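# Open all three fixture clamps without disturbing the parts

## Task

Release every one of the fixture's three clamps until each is completely open, without shifting the parts held in it. A clamp counts only if it stays open on its own once the robot lets go.

## Robot and tools

Robot: one Kinova Gen3 arm with seven revolute joints (base to gripper: waist, shoulder, upper arm roll, elbow, forearm roll, wrist pitch, wrist roll), fitted with a Robotiq 2F-85 two-finger gripper. There is only one arm, so every call drives this single gripper. The base may sit tilted on the table, and a mounting block or post under it is treated as part of the arm.

Frames. Results report the gripper in the scene frame. Its origin is on the table surface straight below the base, +z is up, and +y lies to the left when facing along +x. end_effector_position is in metres and end_effector_quat_wxyz gives the orientation. The reported point sits midway between the pads as they would be when closed. Closed fingertips extend about 19 mm past it, open ones about 6 mm. Closing also pushes the tips roughly 13 mm farther from the wrist, so keep that much clearance above surfaces. In the gripper's own frame, +z runs out along the fingers and the pads close along y. At long reach the printed position can be a little wrong. Joint ranges (rad): waist and the three roll joints -6.283 to 6.283, shoulder -2.250 to 2.250, elbow -2.580 to 2.580, wrist pitch -2.100 to 2.100.

The row. Every motion uses a row of 9 numbers, each in [-1, 1], ordered dx, dy, dz, rx, ry, rz, position, force_limit, speed. The first six are an offset, not a pose, expressed in the gripper's own axes and measured from the gripper's pose when the action starts. Scale: 1.0 equals 0.6 m of translation or 180 degrees of rotation. rx, ry, rz form a single rotation vector. The last three drive the fingers: position +1 is fully open (85 mm), about -0.8 brings the pads together, and -1 closes until blocked. force_limit sets pad force (on a 40 mm object after a slow close, about 20 N at -1, 128 N at 0, 235 N at +1; thin or tiny objects get less). speed sets how fast the fingers move (about 20 mm/s at -1, 85 at 0, 150 at +1); faster closing adds up to roughly 5 N at 0 and 12 N at +1.

execute_actions(actions): a list of actions run one after another. Each action is a table of up to 15 rows, one row per 1/30 s step; a short table repeats its final row until 15 steps have passed, so an action lasts 0.5 s. All rows in an action are offsets from that action's starting pose, not from the row before. The first action of a call starts from the last pose a result reported. An empty list just returns the current state and images. Per step, the commanded pose is clipped to 70 mm and 16 degrees from the measured pose, and position wins over orientation when both cannot be met. A distant target may therefore need several actions, and after each one the arm stops at the last clipped pose, so you must send the remainder.

move(target, speed, blocking): target is one 9-number row, an offset in gripper axes from the pose in the latest result showing one. The gripper follows a straight line there, turning the short way round. speed is in m/s, 0.002 to 0.5, default 0.25; rotation is capped at twice that in rad/s. The path takes 0.5 to 10 s and is cut off at 10 s. It does not avoid obstacles; the arm can lag, drift, or overshoot the speed, especially near full stretch. Finger values are sent at the start. Faster moves and targets set deeper past a contact press harder. The result adds a move: line: done means at rest near target; other endings include off_target, moving, held (a check blocked the final step) or fault, plus the distance left. limits=paced means the pose was clipped; limits=held means some steps were blocked, after which the arm can surge. With blocking=false the call returns after 0.5 s while motion continues; other moves and actions are refused until a result shows it ended, so use wait or stop.

wait(seconds): 0 to 10; lets time pass while the last command is held, ending early if a move finishes. stop(): brakes a running move (needs room, more when fast); fingers keep moving. zoom_image(camera, region): camera is cam_head_left, cam_head_right or cam_wrist (each 672x504); region is [x0, y0, x1, y1] in pixels from the top-left, at most 504 by 504. read_manual(section): only licence texts. finished_scene(scene): ends the current scene for good, after the last command has been held; pass that scene's number. Its result says whether the goal was met and gives the next task.

Result lines. Hand target is the pose the controller is now heading to. Step readings list end_effector_position at some steps; HELD marks a step partly held back. pose unreachable means the clearance check altered or blocked the command. object_status: 0 moving, 1 blocked while opening, 2 blocked while closing (a grip), 3 reached the requested position or pads met. Any new position value resets it to 0 for a moment. position_measured is in counts: 3 open, about 78 is 60 mm, 130 is 40 mm, 180 is 20 mm, 230 pads touching. Stopped fingers ignore new force_limit or speed until position changes by at least 0.01; to soften a grip, open first. Fingers re-close by themselves if an object slips, except after a grip at force_limit -1, where status stays 2 even if lost.

Cautions. Joint load limits (N m): 47.5 for waist, shoulder, upper arm roll and elbow; 29.9 for forearm roll, wrist pitch and wrist roll, including held weight. Reaching one freezes the arm 10 s and drops the rest of the call. Holding loads heats motors: MOTOR HOT from 60 °C, and at 75 °C an OVER-TEMPERATURE FAULT lets the arm sag. Held parts may be tugged briefly. The sim runs while you think, holding the last command. Avoid drops, slips, slams, hard hits and heavy pushes, and never knock anything off the table, which fails the task.

Each tool is called after "Call:" in YAML: its name, and indented under it one key for each argument.

## Session

Call:
execute_actions:
  actions: []

Scene clock: 0.00 s.
end_effector_position=(+0.5577, +0.1822, +0.1789) position_measured=3 object_status=3 end_effector_quat_wxyz=(+0.469, +0.725, +0.101, +0.494)
Joint positions: [-0.85   0.692  0.021  2.143  1.678  1.345  2.17 ]
Joint velocities: [-0.     0.001  0.    -0.     0.    -0.    -0.001]
Motor temperatures (°C, as the motors report them): [30 23 25 25 32 37 42]
Hand target: +0.558, +0.182, +0.179; +0.469, +0.725, +0.101, +0.494

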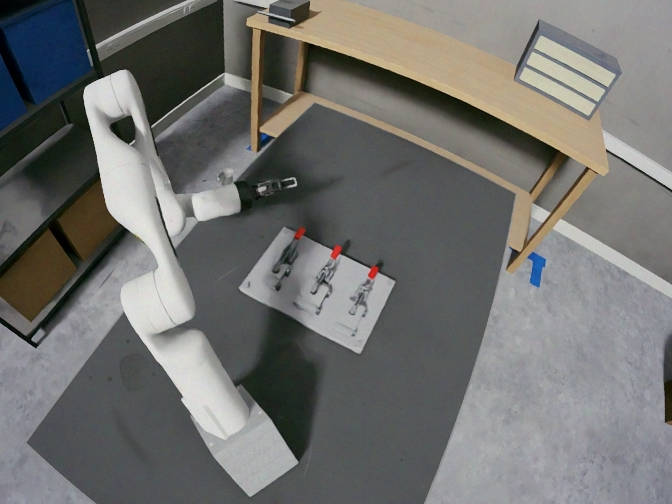

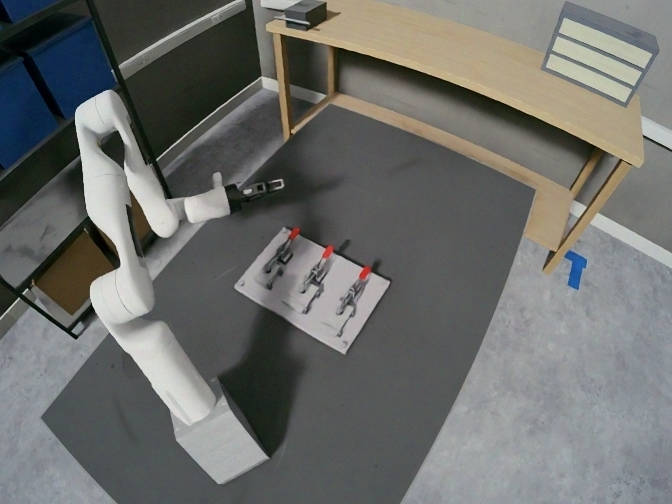

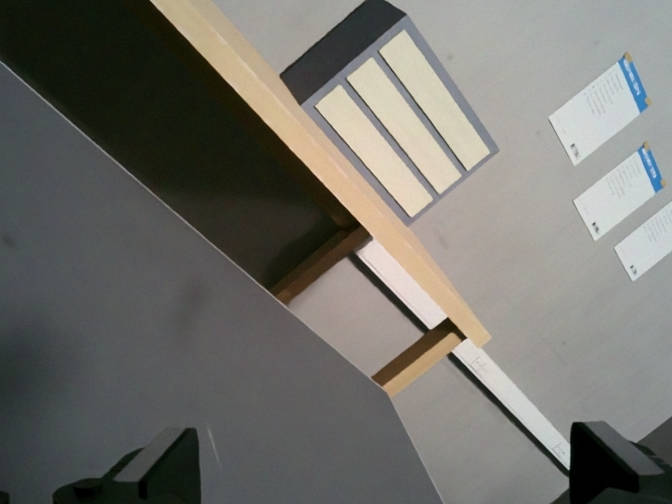

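Call:
zoom_image:
  camera: "cam_head_left"
  region: [220, 210, 420, 360]

Call:
zoom_image:
  camera: "cam_head_right"
  region: [220, 210, 420, 360]

Region (220, 210, 420, 360) of cam_head_left's 672x504 image, scaled by 2.520, with more detail than that image has; it fills the top 378 rows of this view, and the rest is white.

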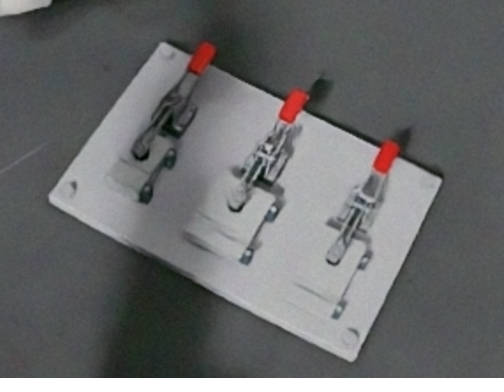

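Region (220, 210, 420, 360) of cam_head_right's 672x504 image, scaled by 2.520, with more detail than that image has; it fills the top 378 rows of this view, and the rest is white.

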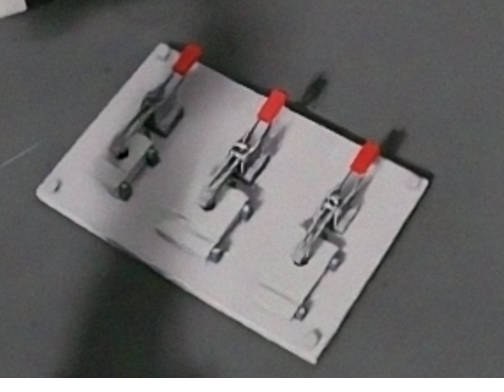

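Call:
move:
  target: [-0.087,0.533,-0.064,0.329,-0.347,0.071,1,0,0]

Scene clock: 4.00 s.
end_effector_position=(+0.4001, +0.0027, +0.3985) position_measured=3 object_status=3 end_effector_quat_wxyz=(+0.001, +1.000, -0.001, +0.001)
Joint positions: [ 0.386  0.33   0.643  1.719  2.45  -1.558  2.74 ]
Joint velocities: [ 0.002  0.007  0.002 -0.    -0.001 -0.     0.002]
Motor temperatures (°C, as the motors report them): [30 23 25 25 32 37 42]
Hand target: +0.400, +0.002, +0.398; +0.001, +1.000, -0.001, +0.001
Off the commanded pose: 0.002 m, 0 deg.
move: done

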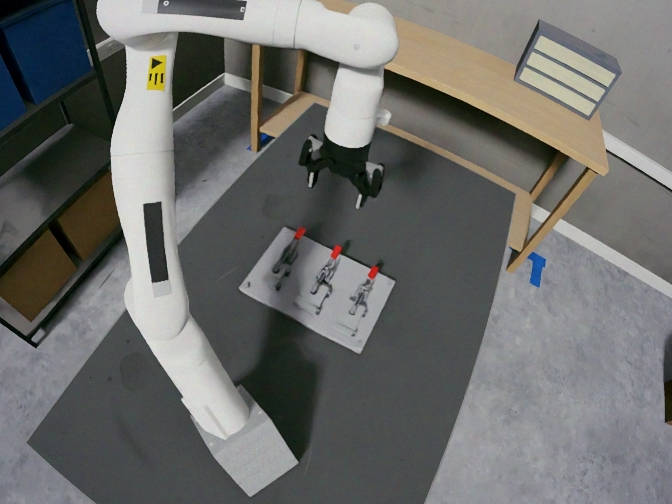

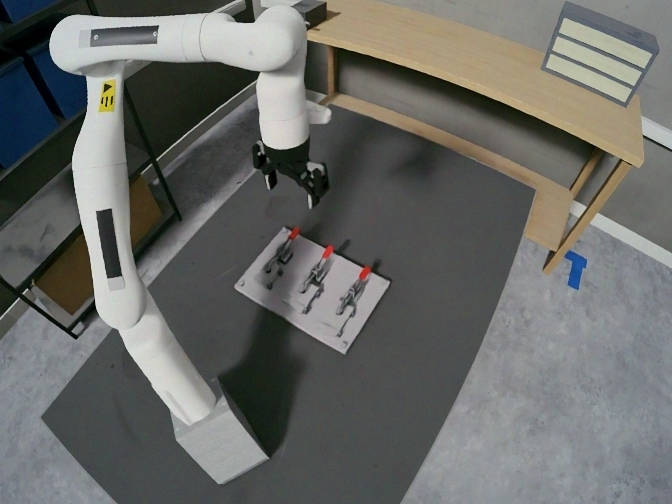

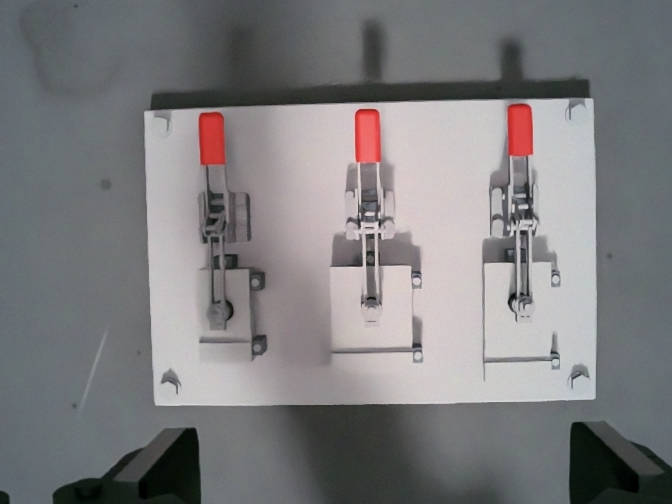

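Call:
move:
  target: [0.1,0,0.25,0,0,0,1,0,0]

Scene clock: 5.27 s.
end_effector_position=(+0.4600, +0.0021, +0.2490) position_measured=3 object_status=3 end_effector_quat_wxyz=(+0.001, +1.000, -0.001, +0.001)
Joint positions: [ 0.216  0.511  0.523  1.846  2.234 -1.223  2.747]
Joint velocities: [-0.001  0.006 -0.003 -0.     0.001  0.001 -0.001]
Motor temperatures (°C, as the motors report them): [30 23 25 25 32 37 42]
Hand target: +0.460, +0.002, +0.249; +0.001, +1.000, -0.001, +0.001
Off the commanded pose: 0.001 m, 0 deg.
move: done

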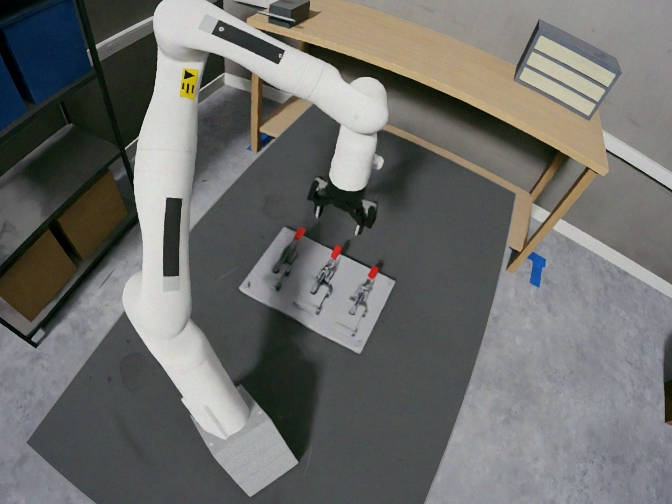

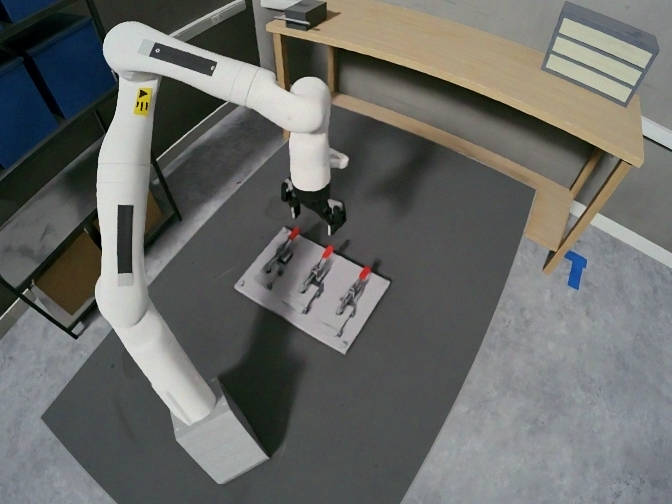

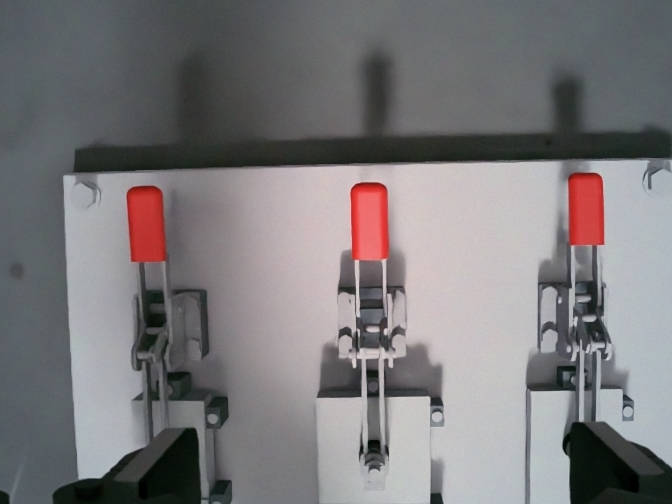

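Call:
move:
  target: [0.05,0,0.2,0,0,0,0.2,0,0]

Scene clock: 6.50 s.
end_effector_position=(+0.4902, +0.0017, +0.1294) position_measured=104 object_status=3 end_effector_quat_wxyz=(+0.001, +1.000, -0.001, +0.001)
Joint positions: [ 0.124  0.704  0.41   1.863  2.021 -1.014  2.818]
Joint velocities: [-0.     0.002 -0.001 -0.     0.     0.    -0.   ]
Motor temperatures (°C, as the motors report them): [30 23 25 25 32 37 42]
Hand target: +0.490, +0.002, +0.129; +0.001, +1.000, -0.001, +0.001
Off the commanded pose: 0.000 m, 0 deg.
move: done

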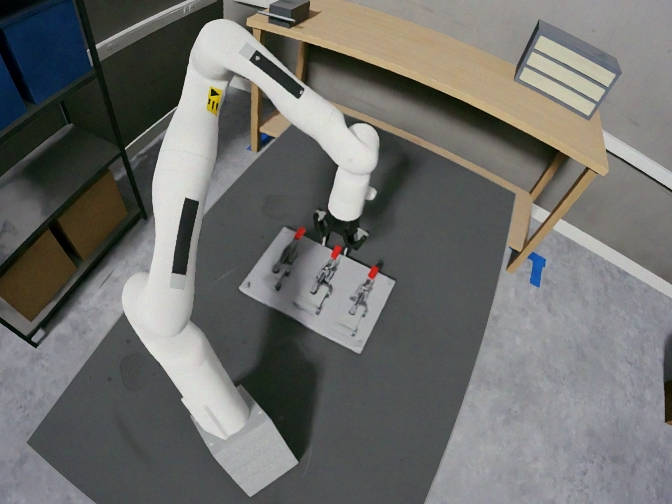

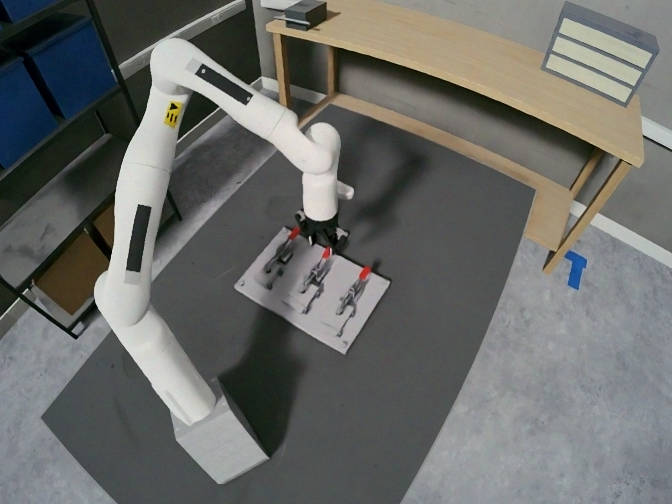

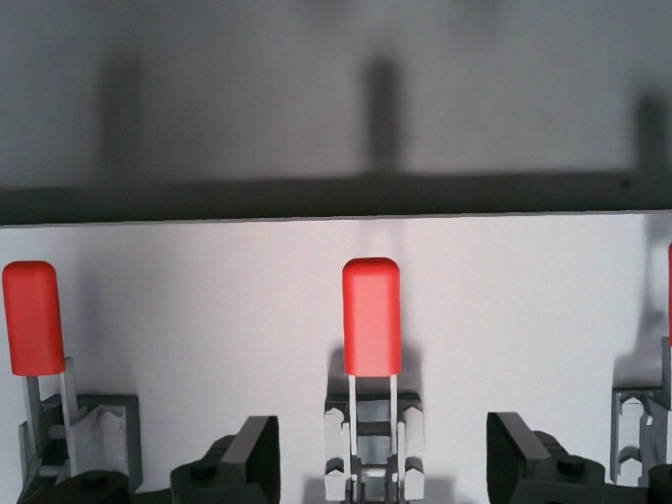

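Call:
move:
  target: [0.04,-0.004,0.11,0,0,0,0.2,0,0]
  speed: 0.1

Call:
zoom_image:
  camera: "cam_head_left"
  region: [260, 200, 420, 320]

Call:
zoom_image:
  camera: "cam_head_right"
  region: [260, 200, 420, 320]

Scene clock: 7.83 s.
end_effector_position=(+0.5146, +0.0039, +0.0639) position_measured=104 object_status=3 end_effector_quat_wxyz=(+0.001, +1.000, -0.001, +0.001)
Joint positions: [ 0.072  0.824  0.349  1.798  1.918 -0.932  2.821]
Joint velocities: [ 0.     0.004 -0.001 -0.     0.001  0.002 -0.001]
Motor temperatures (°C, as the motors report them): [30 23 25 25 32 37 42]
Hand target: +0.514, +0.004, +0.064; +0.001, +1.000, -0.001, +0.001
Off the commanded pose: 0.000 m, 0 deg.
move: done

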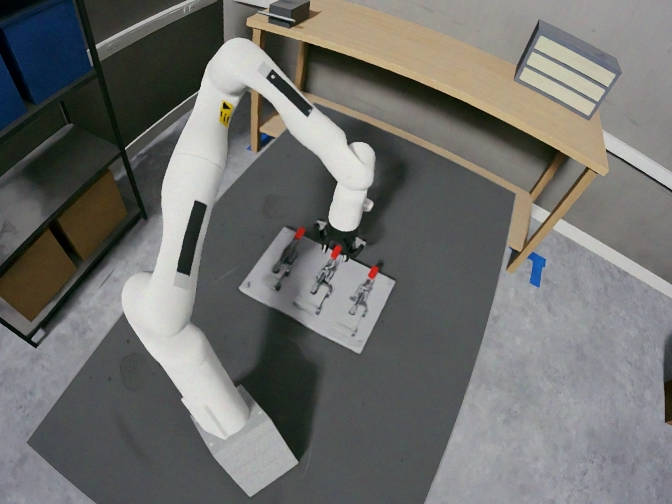

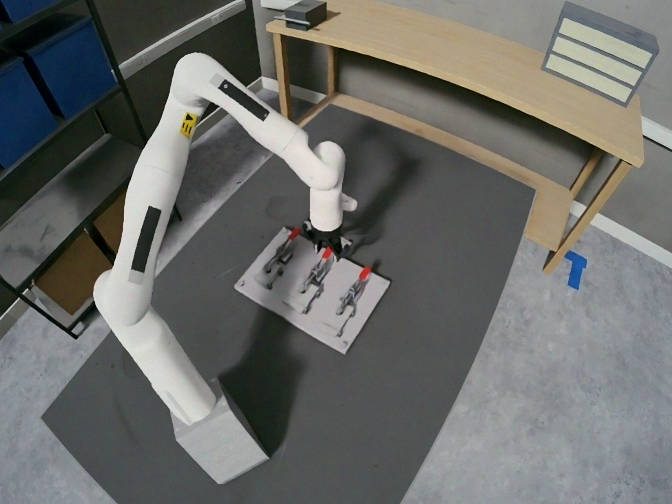

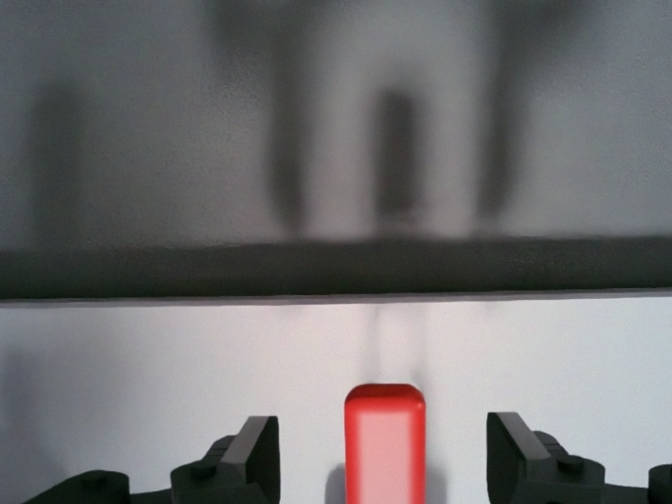

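Region (260, 200, 420, 320) of cam_head_left's 672x504 image, scaled by 3.150, with more detail than that image has; it fills the top 378 rows of this view, and the rest is white.

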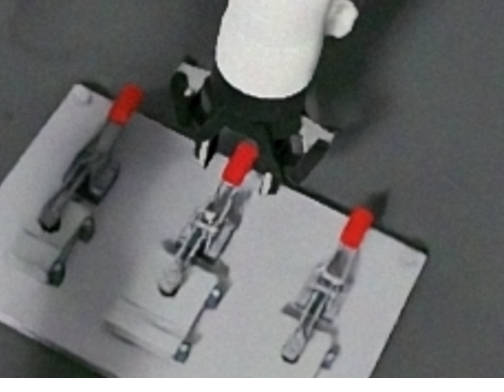

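Region (260, 200, 420, 320) of cam_head_right's 672x504 image, scaled by 3.150, with more detail than that image has; it fills the top 378 rows of this view, and the rest is white.

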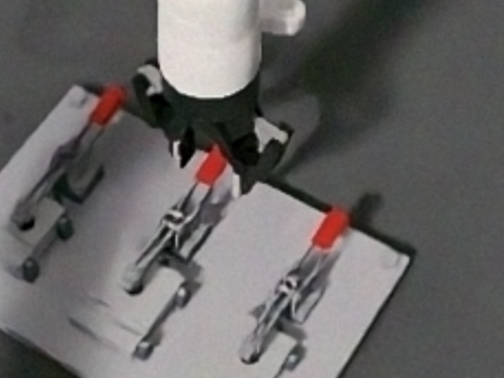

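Call:
move:
  target: [0,0,0.027,0,0,0,0.2,0,0]
  speed: 0.05

Call:
move:
  target: [0,0,0,0,0,0,-1,-0.5,0]

Scene clock: 8.70 s.
end_effector_position=(+0.5147, +0.0039, +0.0478) position_measured=104 object_status=3 end_effector_quat_wxyz=(+0.001, +1.000, -0.001, +0.001)
Joint positions: [ 0.063  0.851  0.332  1.796  1.888 -0.907  2.839]
Joint velocities: [ 0.     0.001 -0.    -0.     0.001  0.001 -0.001]
Motor temperatures (°C, as the motors report them): [30 23 25 25 32 37 42]
Hand target: +0.515, +0.004, +0.048; +0.001, +1.000, -0.001, +0.001
Off the commanded pose: 0.000 m, 0 deg.
move: done

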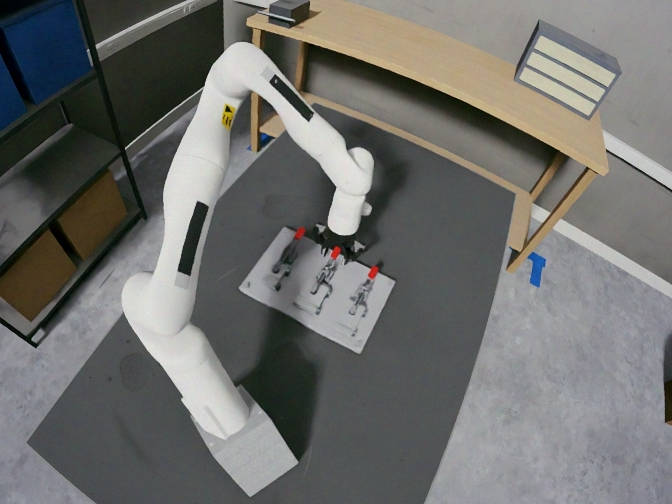

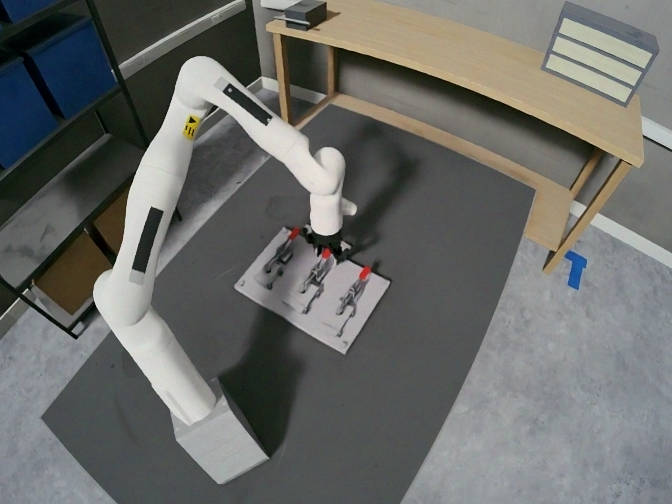

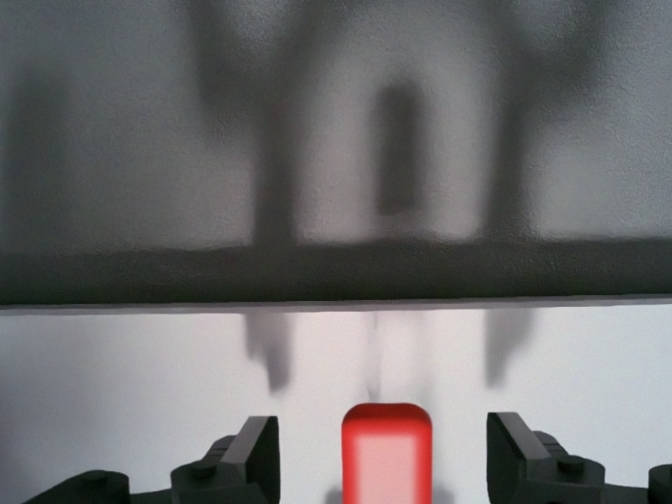

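Scene clock: 9.33 s.
end_effector_position=(+0.5147, +0.0035, +0.0479) position_measured=188 object_status=2 end_effector_quat_wxyz=(+0.001, +1.000, -0.002, +0.001)
Joint positions: [ 0.064  0.851  0.333  1.796  1.888 -0.907  2.838]
Joint velocities: [ 0.  0. -0.  0.  0. -0.  0.]
Motor temperatures (°C, as the motors report them): [30 23 25 25 32 37 42]
Hand target: +0.515, +0.004, +0.048; +0.001, +1.000, -0.001, +0.001
Off the commanded pose: 0.000 m, 0 deg.
move: done

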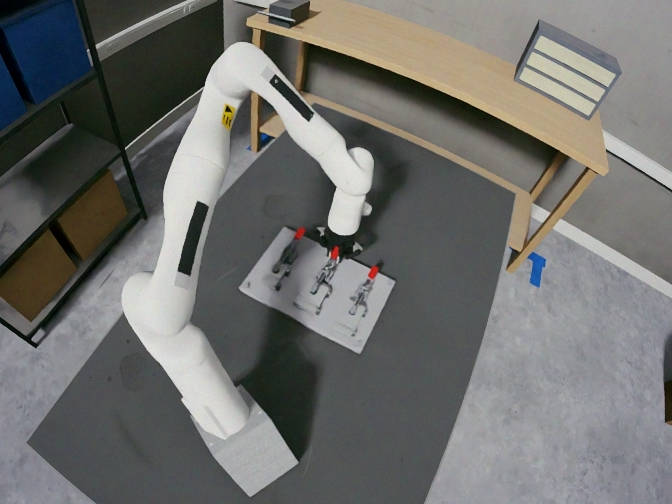

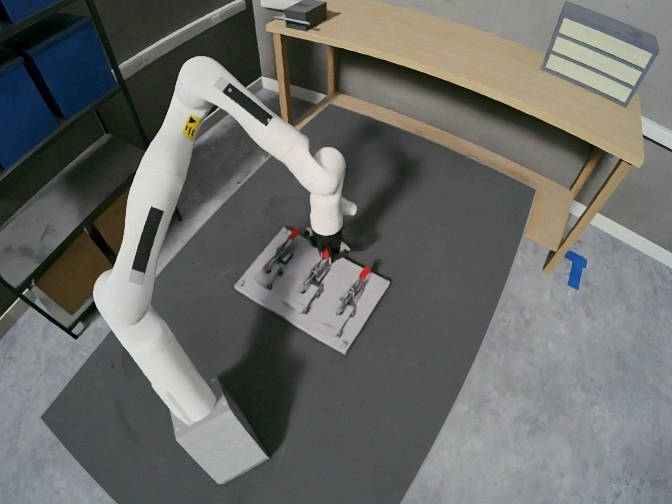

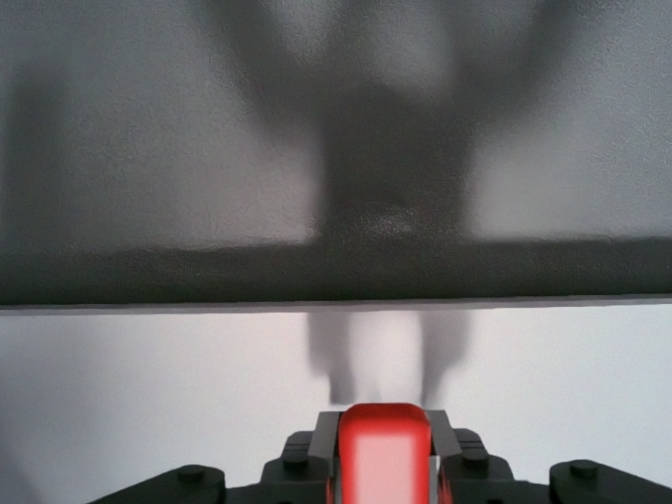

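Call:
move:
  target: [-0.006,0,-0.034,0,0.111,0,-1,-0.5,0]
  speed: 0.05

Call:
zoom_image:
  camera: "cam_head_left"
  region: [260, 200, 420, 320]

Scene clock: 13.23 s.
end_effector_position=(+0.5071, +0.0034, +0.0636) position_measured=188 object_status=2 end_effector_quat_wxyz=(+0.001, +0.986, -0.002, +0.169)
Joint positions: [ 0.184  0.806  0.203  2.148  1.222 -0.847  3.572]
Joint velocities: [ 0.004 -0.    -0.006  0.    -0.001  0.003 -0.   ]
Motor temperatures (°C, as the motors report them): [30 23 25 25 32 37 42]
Hand target: +0.511, +0.003, +0.068; +0.001, +0.985, -0.001, +0.175
Off the commanded pose: 0.006 m, 1 deg.
move: off_target

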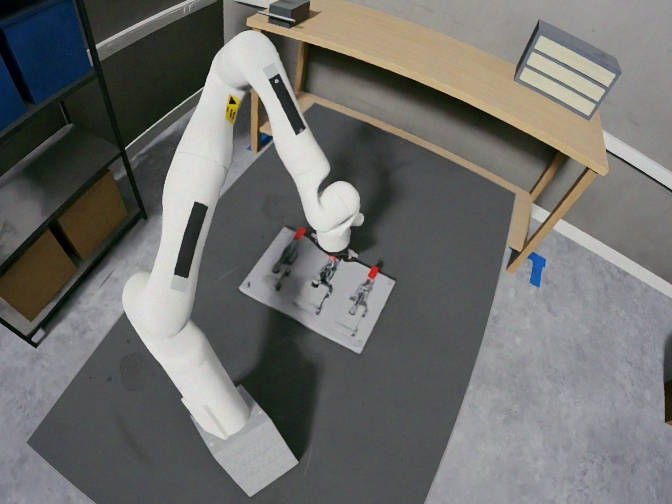

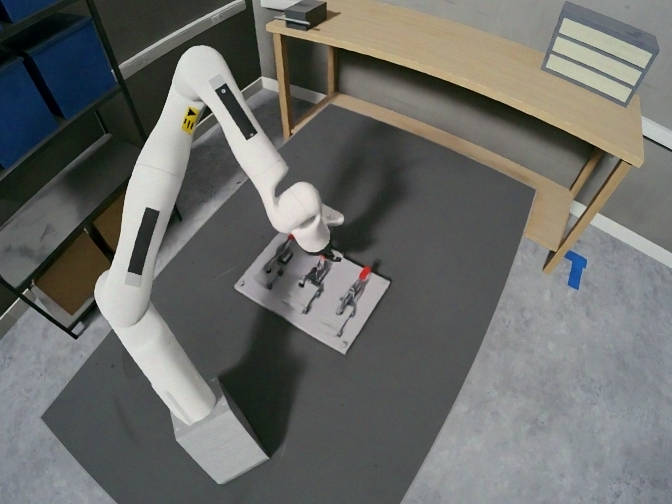

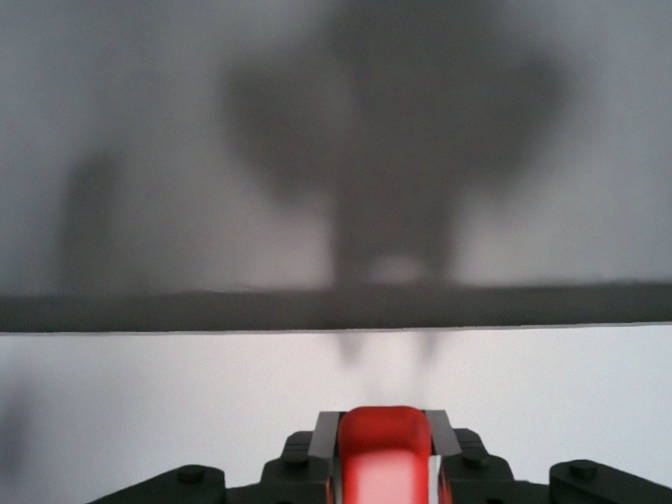

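Region (260, 200, 420, 320) of cam_head_left's 672x504 image, scaled by 3.150, with more detail than that image has; it fills the top 378 rows of this view, and the rest is white.

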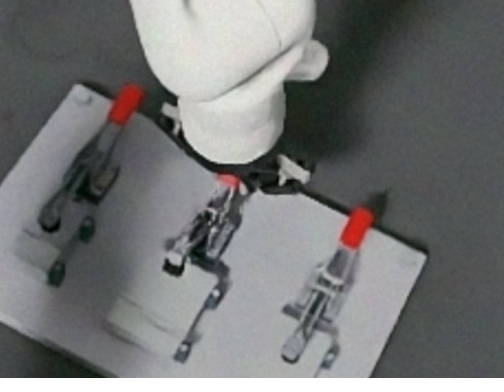

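Call:
move:
  target: [-0.0177,0,-0.0327,0,0.139,0,-1,-0.5,0]
  speed: 0.1

Call:
zoom_image:
  camera: "cam_head_left"
  region: [260, 200, 420, 320]

Call:
zoom_image:
  camera: "cam_head_right"
  region: [260, 200, 420, 320]

Scene clock: 15.97 s.
end_effector_position=(+0.4955, +0.0033, +0.0768) position_measured=188 object_status=2 end_effector_quat_wxyz=(+0.001, +0.925, +0.003, +0.381)
Joint positions: [ 0.22   1.092  0.122  2.466  0.606 -1.544  4.261]
Joint velocities: [ 0.004  0.004 -0.005 -0.004 -0.001 -0.002  0.004]
Motor temperatures (°C, as the motors report them): [30 23 25 25 32 37 42]
Hand target: +0.491, +0.003, +0.079; +0.002, +0.926, -0.002, +0.379
Off the commanded pose: 0.005 m, 1 deg.
move: off_target

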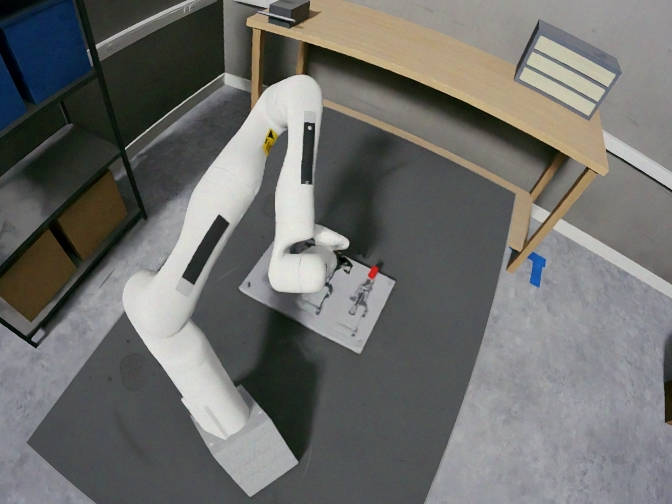

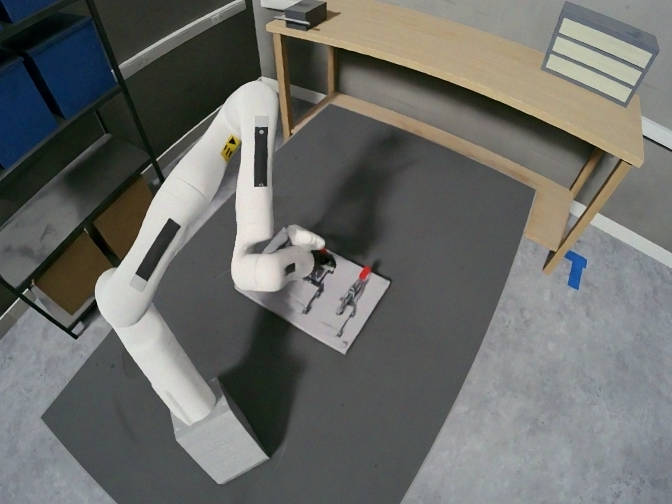

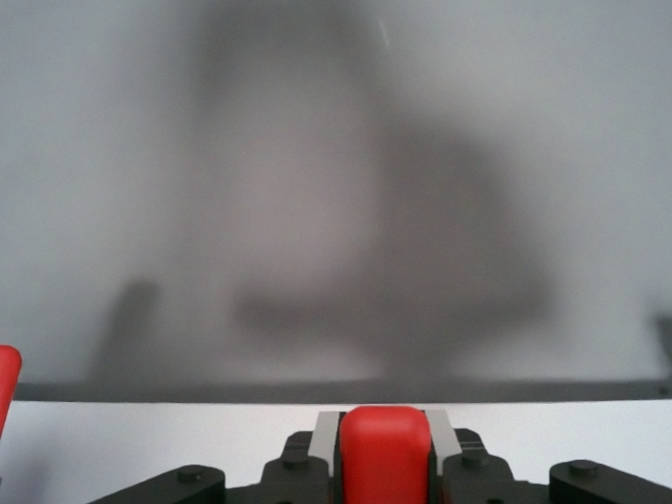

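Region (260, 200, 420, 320) of cam_head_left's 672x504 image, scaled by 3.150, with more detail than that image has; it fills the top 378 rows of this view, and the rest is white.

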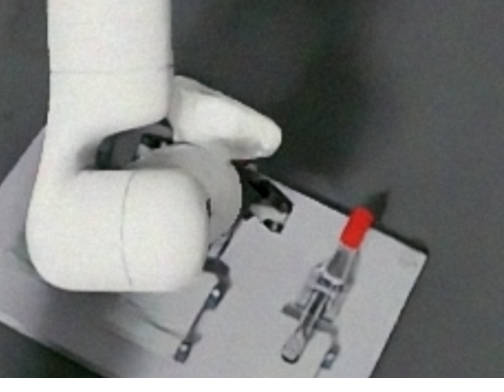

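Region (260, 200, 420, 320) of cam_head_right's 672x504 image, scaled by 3.150, with more detail than that image has; it fills the top 378 rows of this view, and the rest is white.

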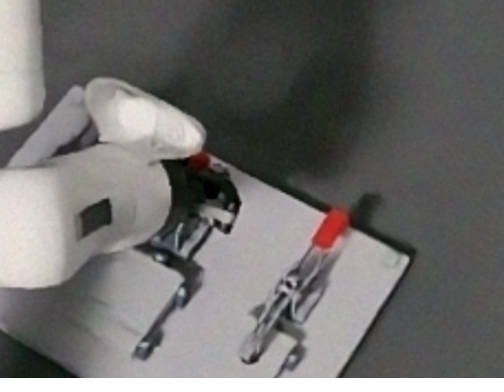

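Call:
move:
  target: [0,0,0,0,0,0,0.2,-0.5,0]

Call:
move:
  target: [0.1,0,-0.13,0,-0.25,0,0.2,-0.5,0]

Call:
zoom_image:
  camera: "cam_head_left"
  region: [260, 200, 420, 320]

Call:
zoom_image:
  camera: "cam_head_right"
  region: [260, 200, 420, 320]

Scene clock: 16.90 s.
end_effector_position=(+0.4955, +0.0033, +0.0769) position_measured=104 object_status=0 end_effector_quat_wxyz=(+0.001, +0.925, +0.003, +0.381)
Joint positions: [ 0.219  1.092  0.123  2.466  0.606 -1.544  4.26 ]
Joint velocities: [-0.    -0.001  0.     0.    -0.     0.    -0.001]
Motor temperatures (°C, as the motors report them): [30 23 25 25 32 37 42]
Hand target: +0.495, +0.003, +0.077; +0.001, +0.925, +0.003, +0.381
Off the commanded pose: 0.000 m, 0 deg.
move: done

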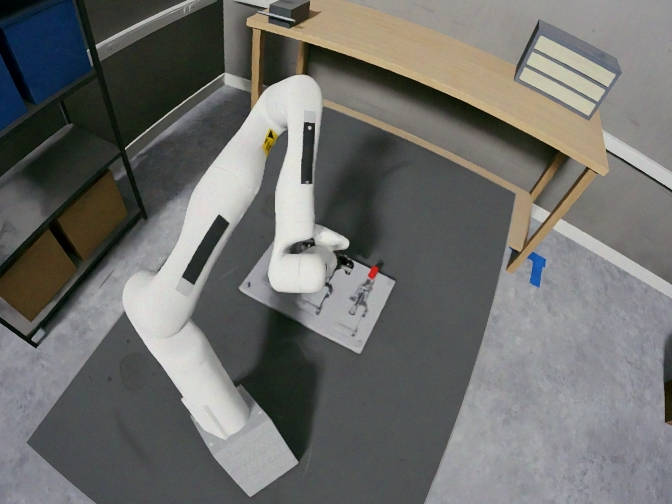

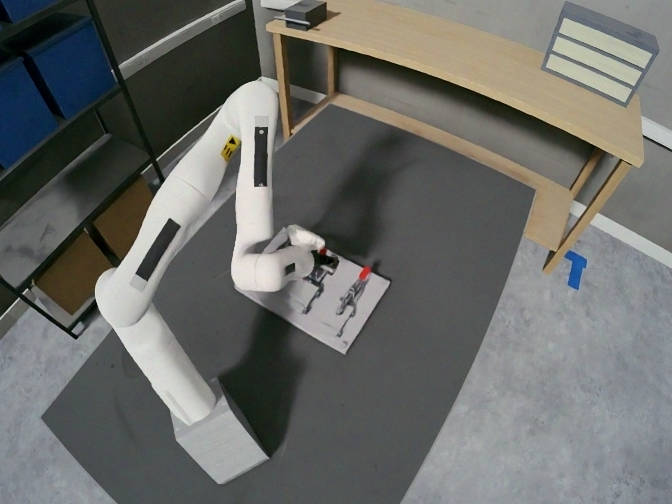

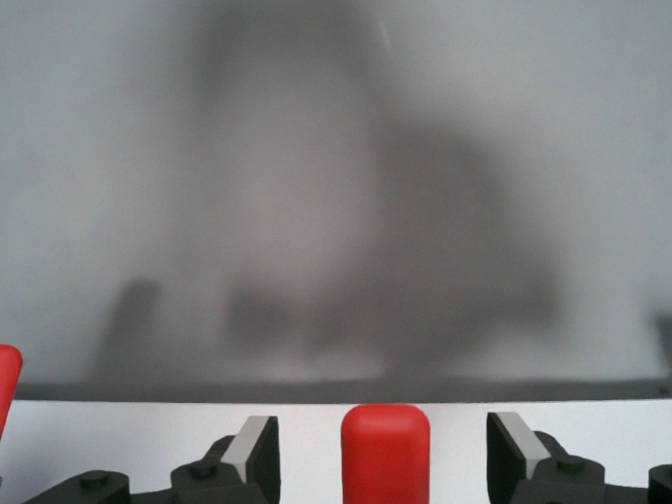

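Scene clock: 18.90 s.
end_effector_position=(+0.4829, +0.0043, +0.1742) position_measured=104 object_status=3 end_effector_quat_wxyz=(+0.002, +1.000, +0.002, -0.001)
Joint positions: [ 0.183  0.617  0.399  1.855  2.135 -1.063  2.756]
Joint velocities: [-0.003  0.003 -0.004 -0.003  0.002  0.001 -0.002]
Motor temperatures (°C, as the motors report them): [30 23 25 25 32 37 42]
Hand target: +0.483, +0.004, +0.174; +0.002, +1.000, +0.002, -0.002
Off the commanded pose: 0.001 m, 0 deg.
move: done

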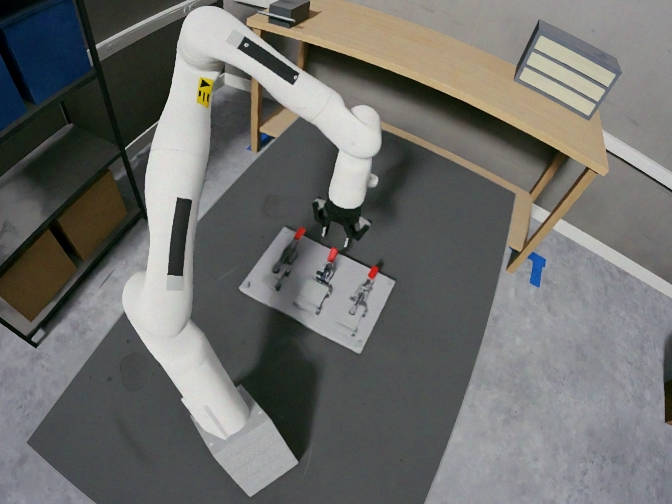

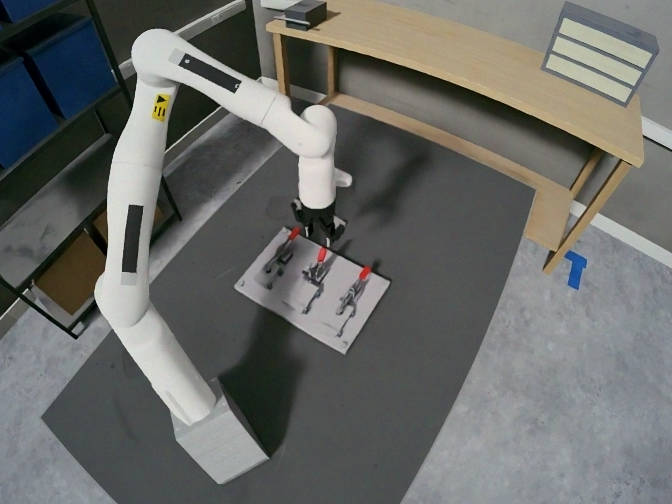

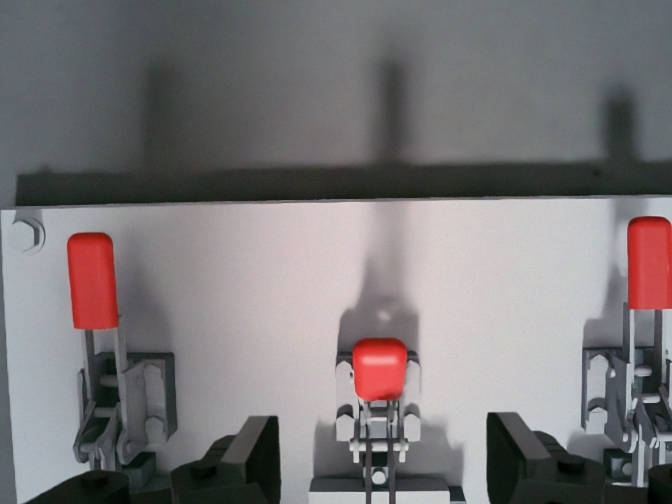

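Region (260, 200, 420, 320) of cam_head_left's 672x504 image, scaled by 3.150, with more detail than that image has; it fills the top 378 rows of this view, and the rest is white.

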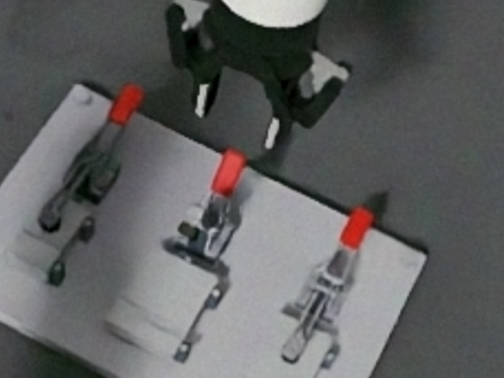

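Region (260, 200, 420, 320) of cam_head_right's 672x504 image, scaled by 3.150, with more detail than that image has; it fills the top 378 rows of this view, and the rest is white.

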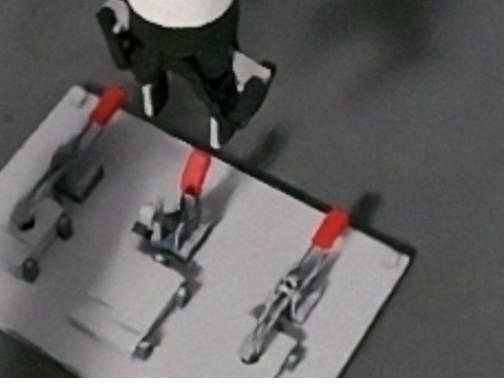

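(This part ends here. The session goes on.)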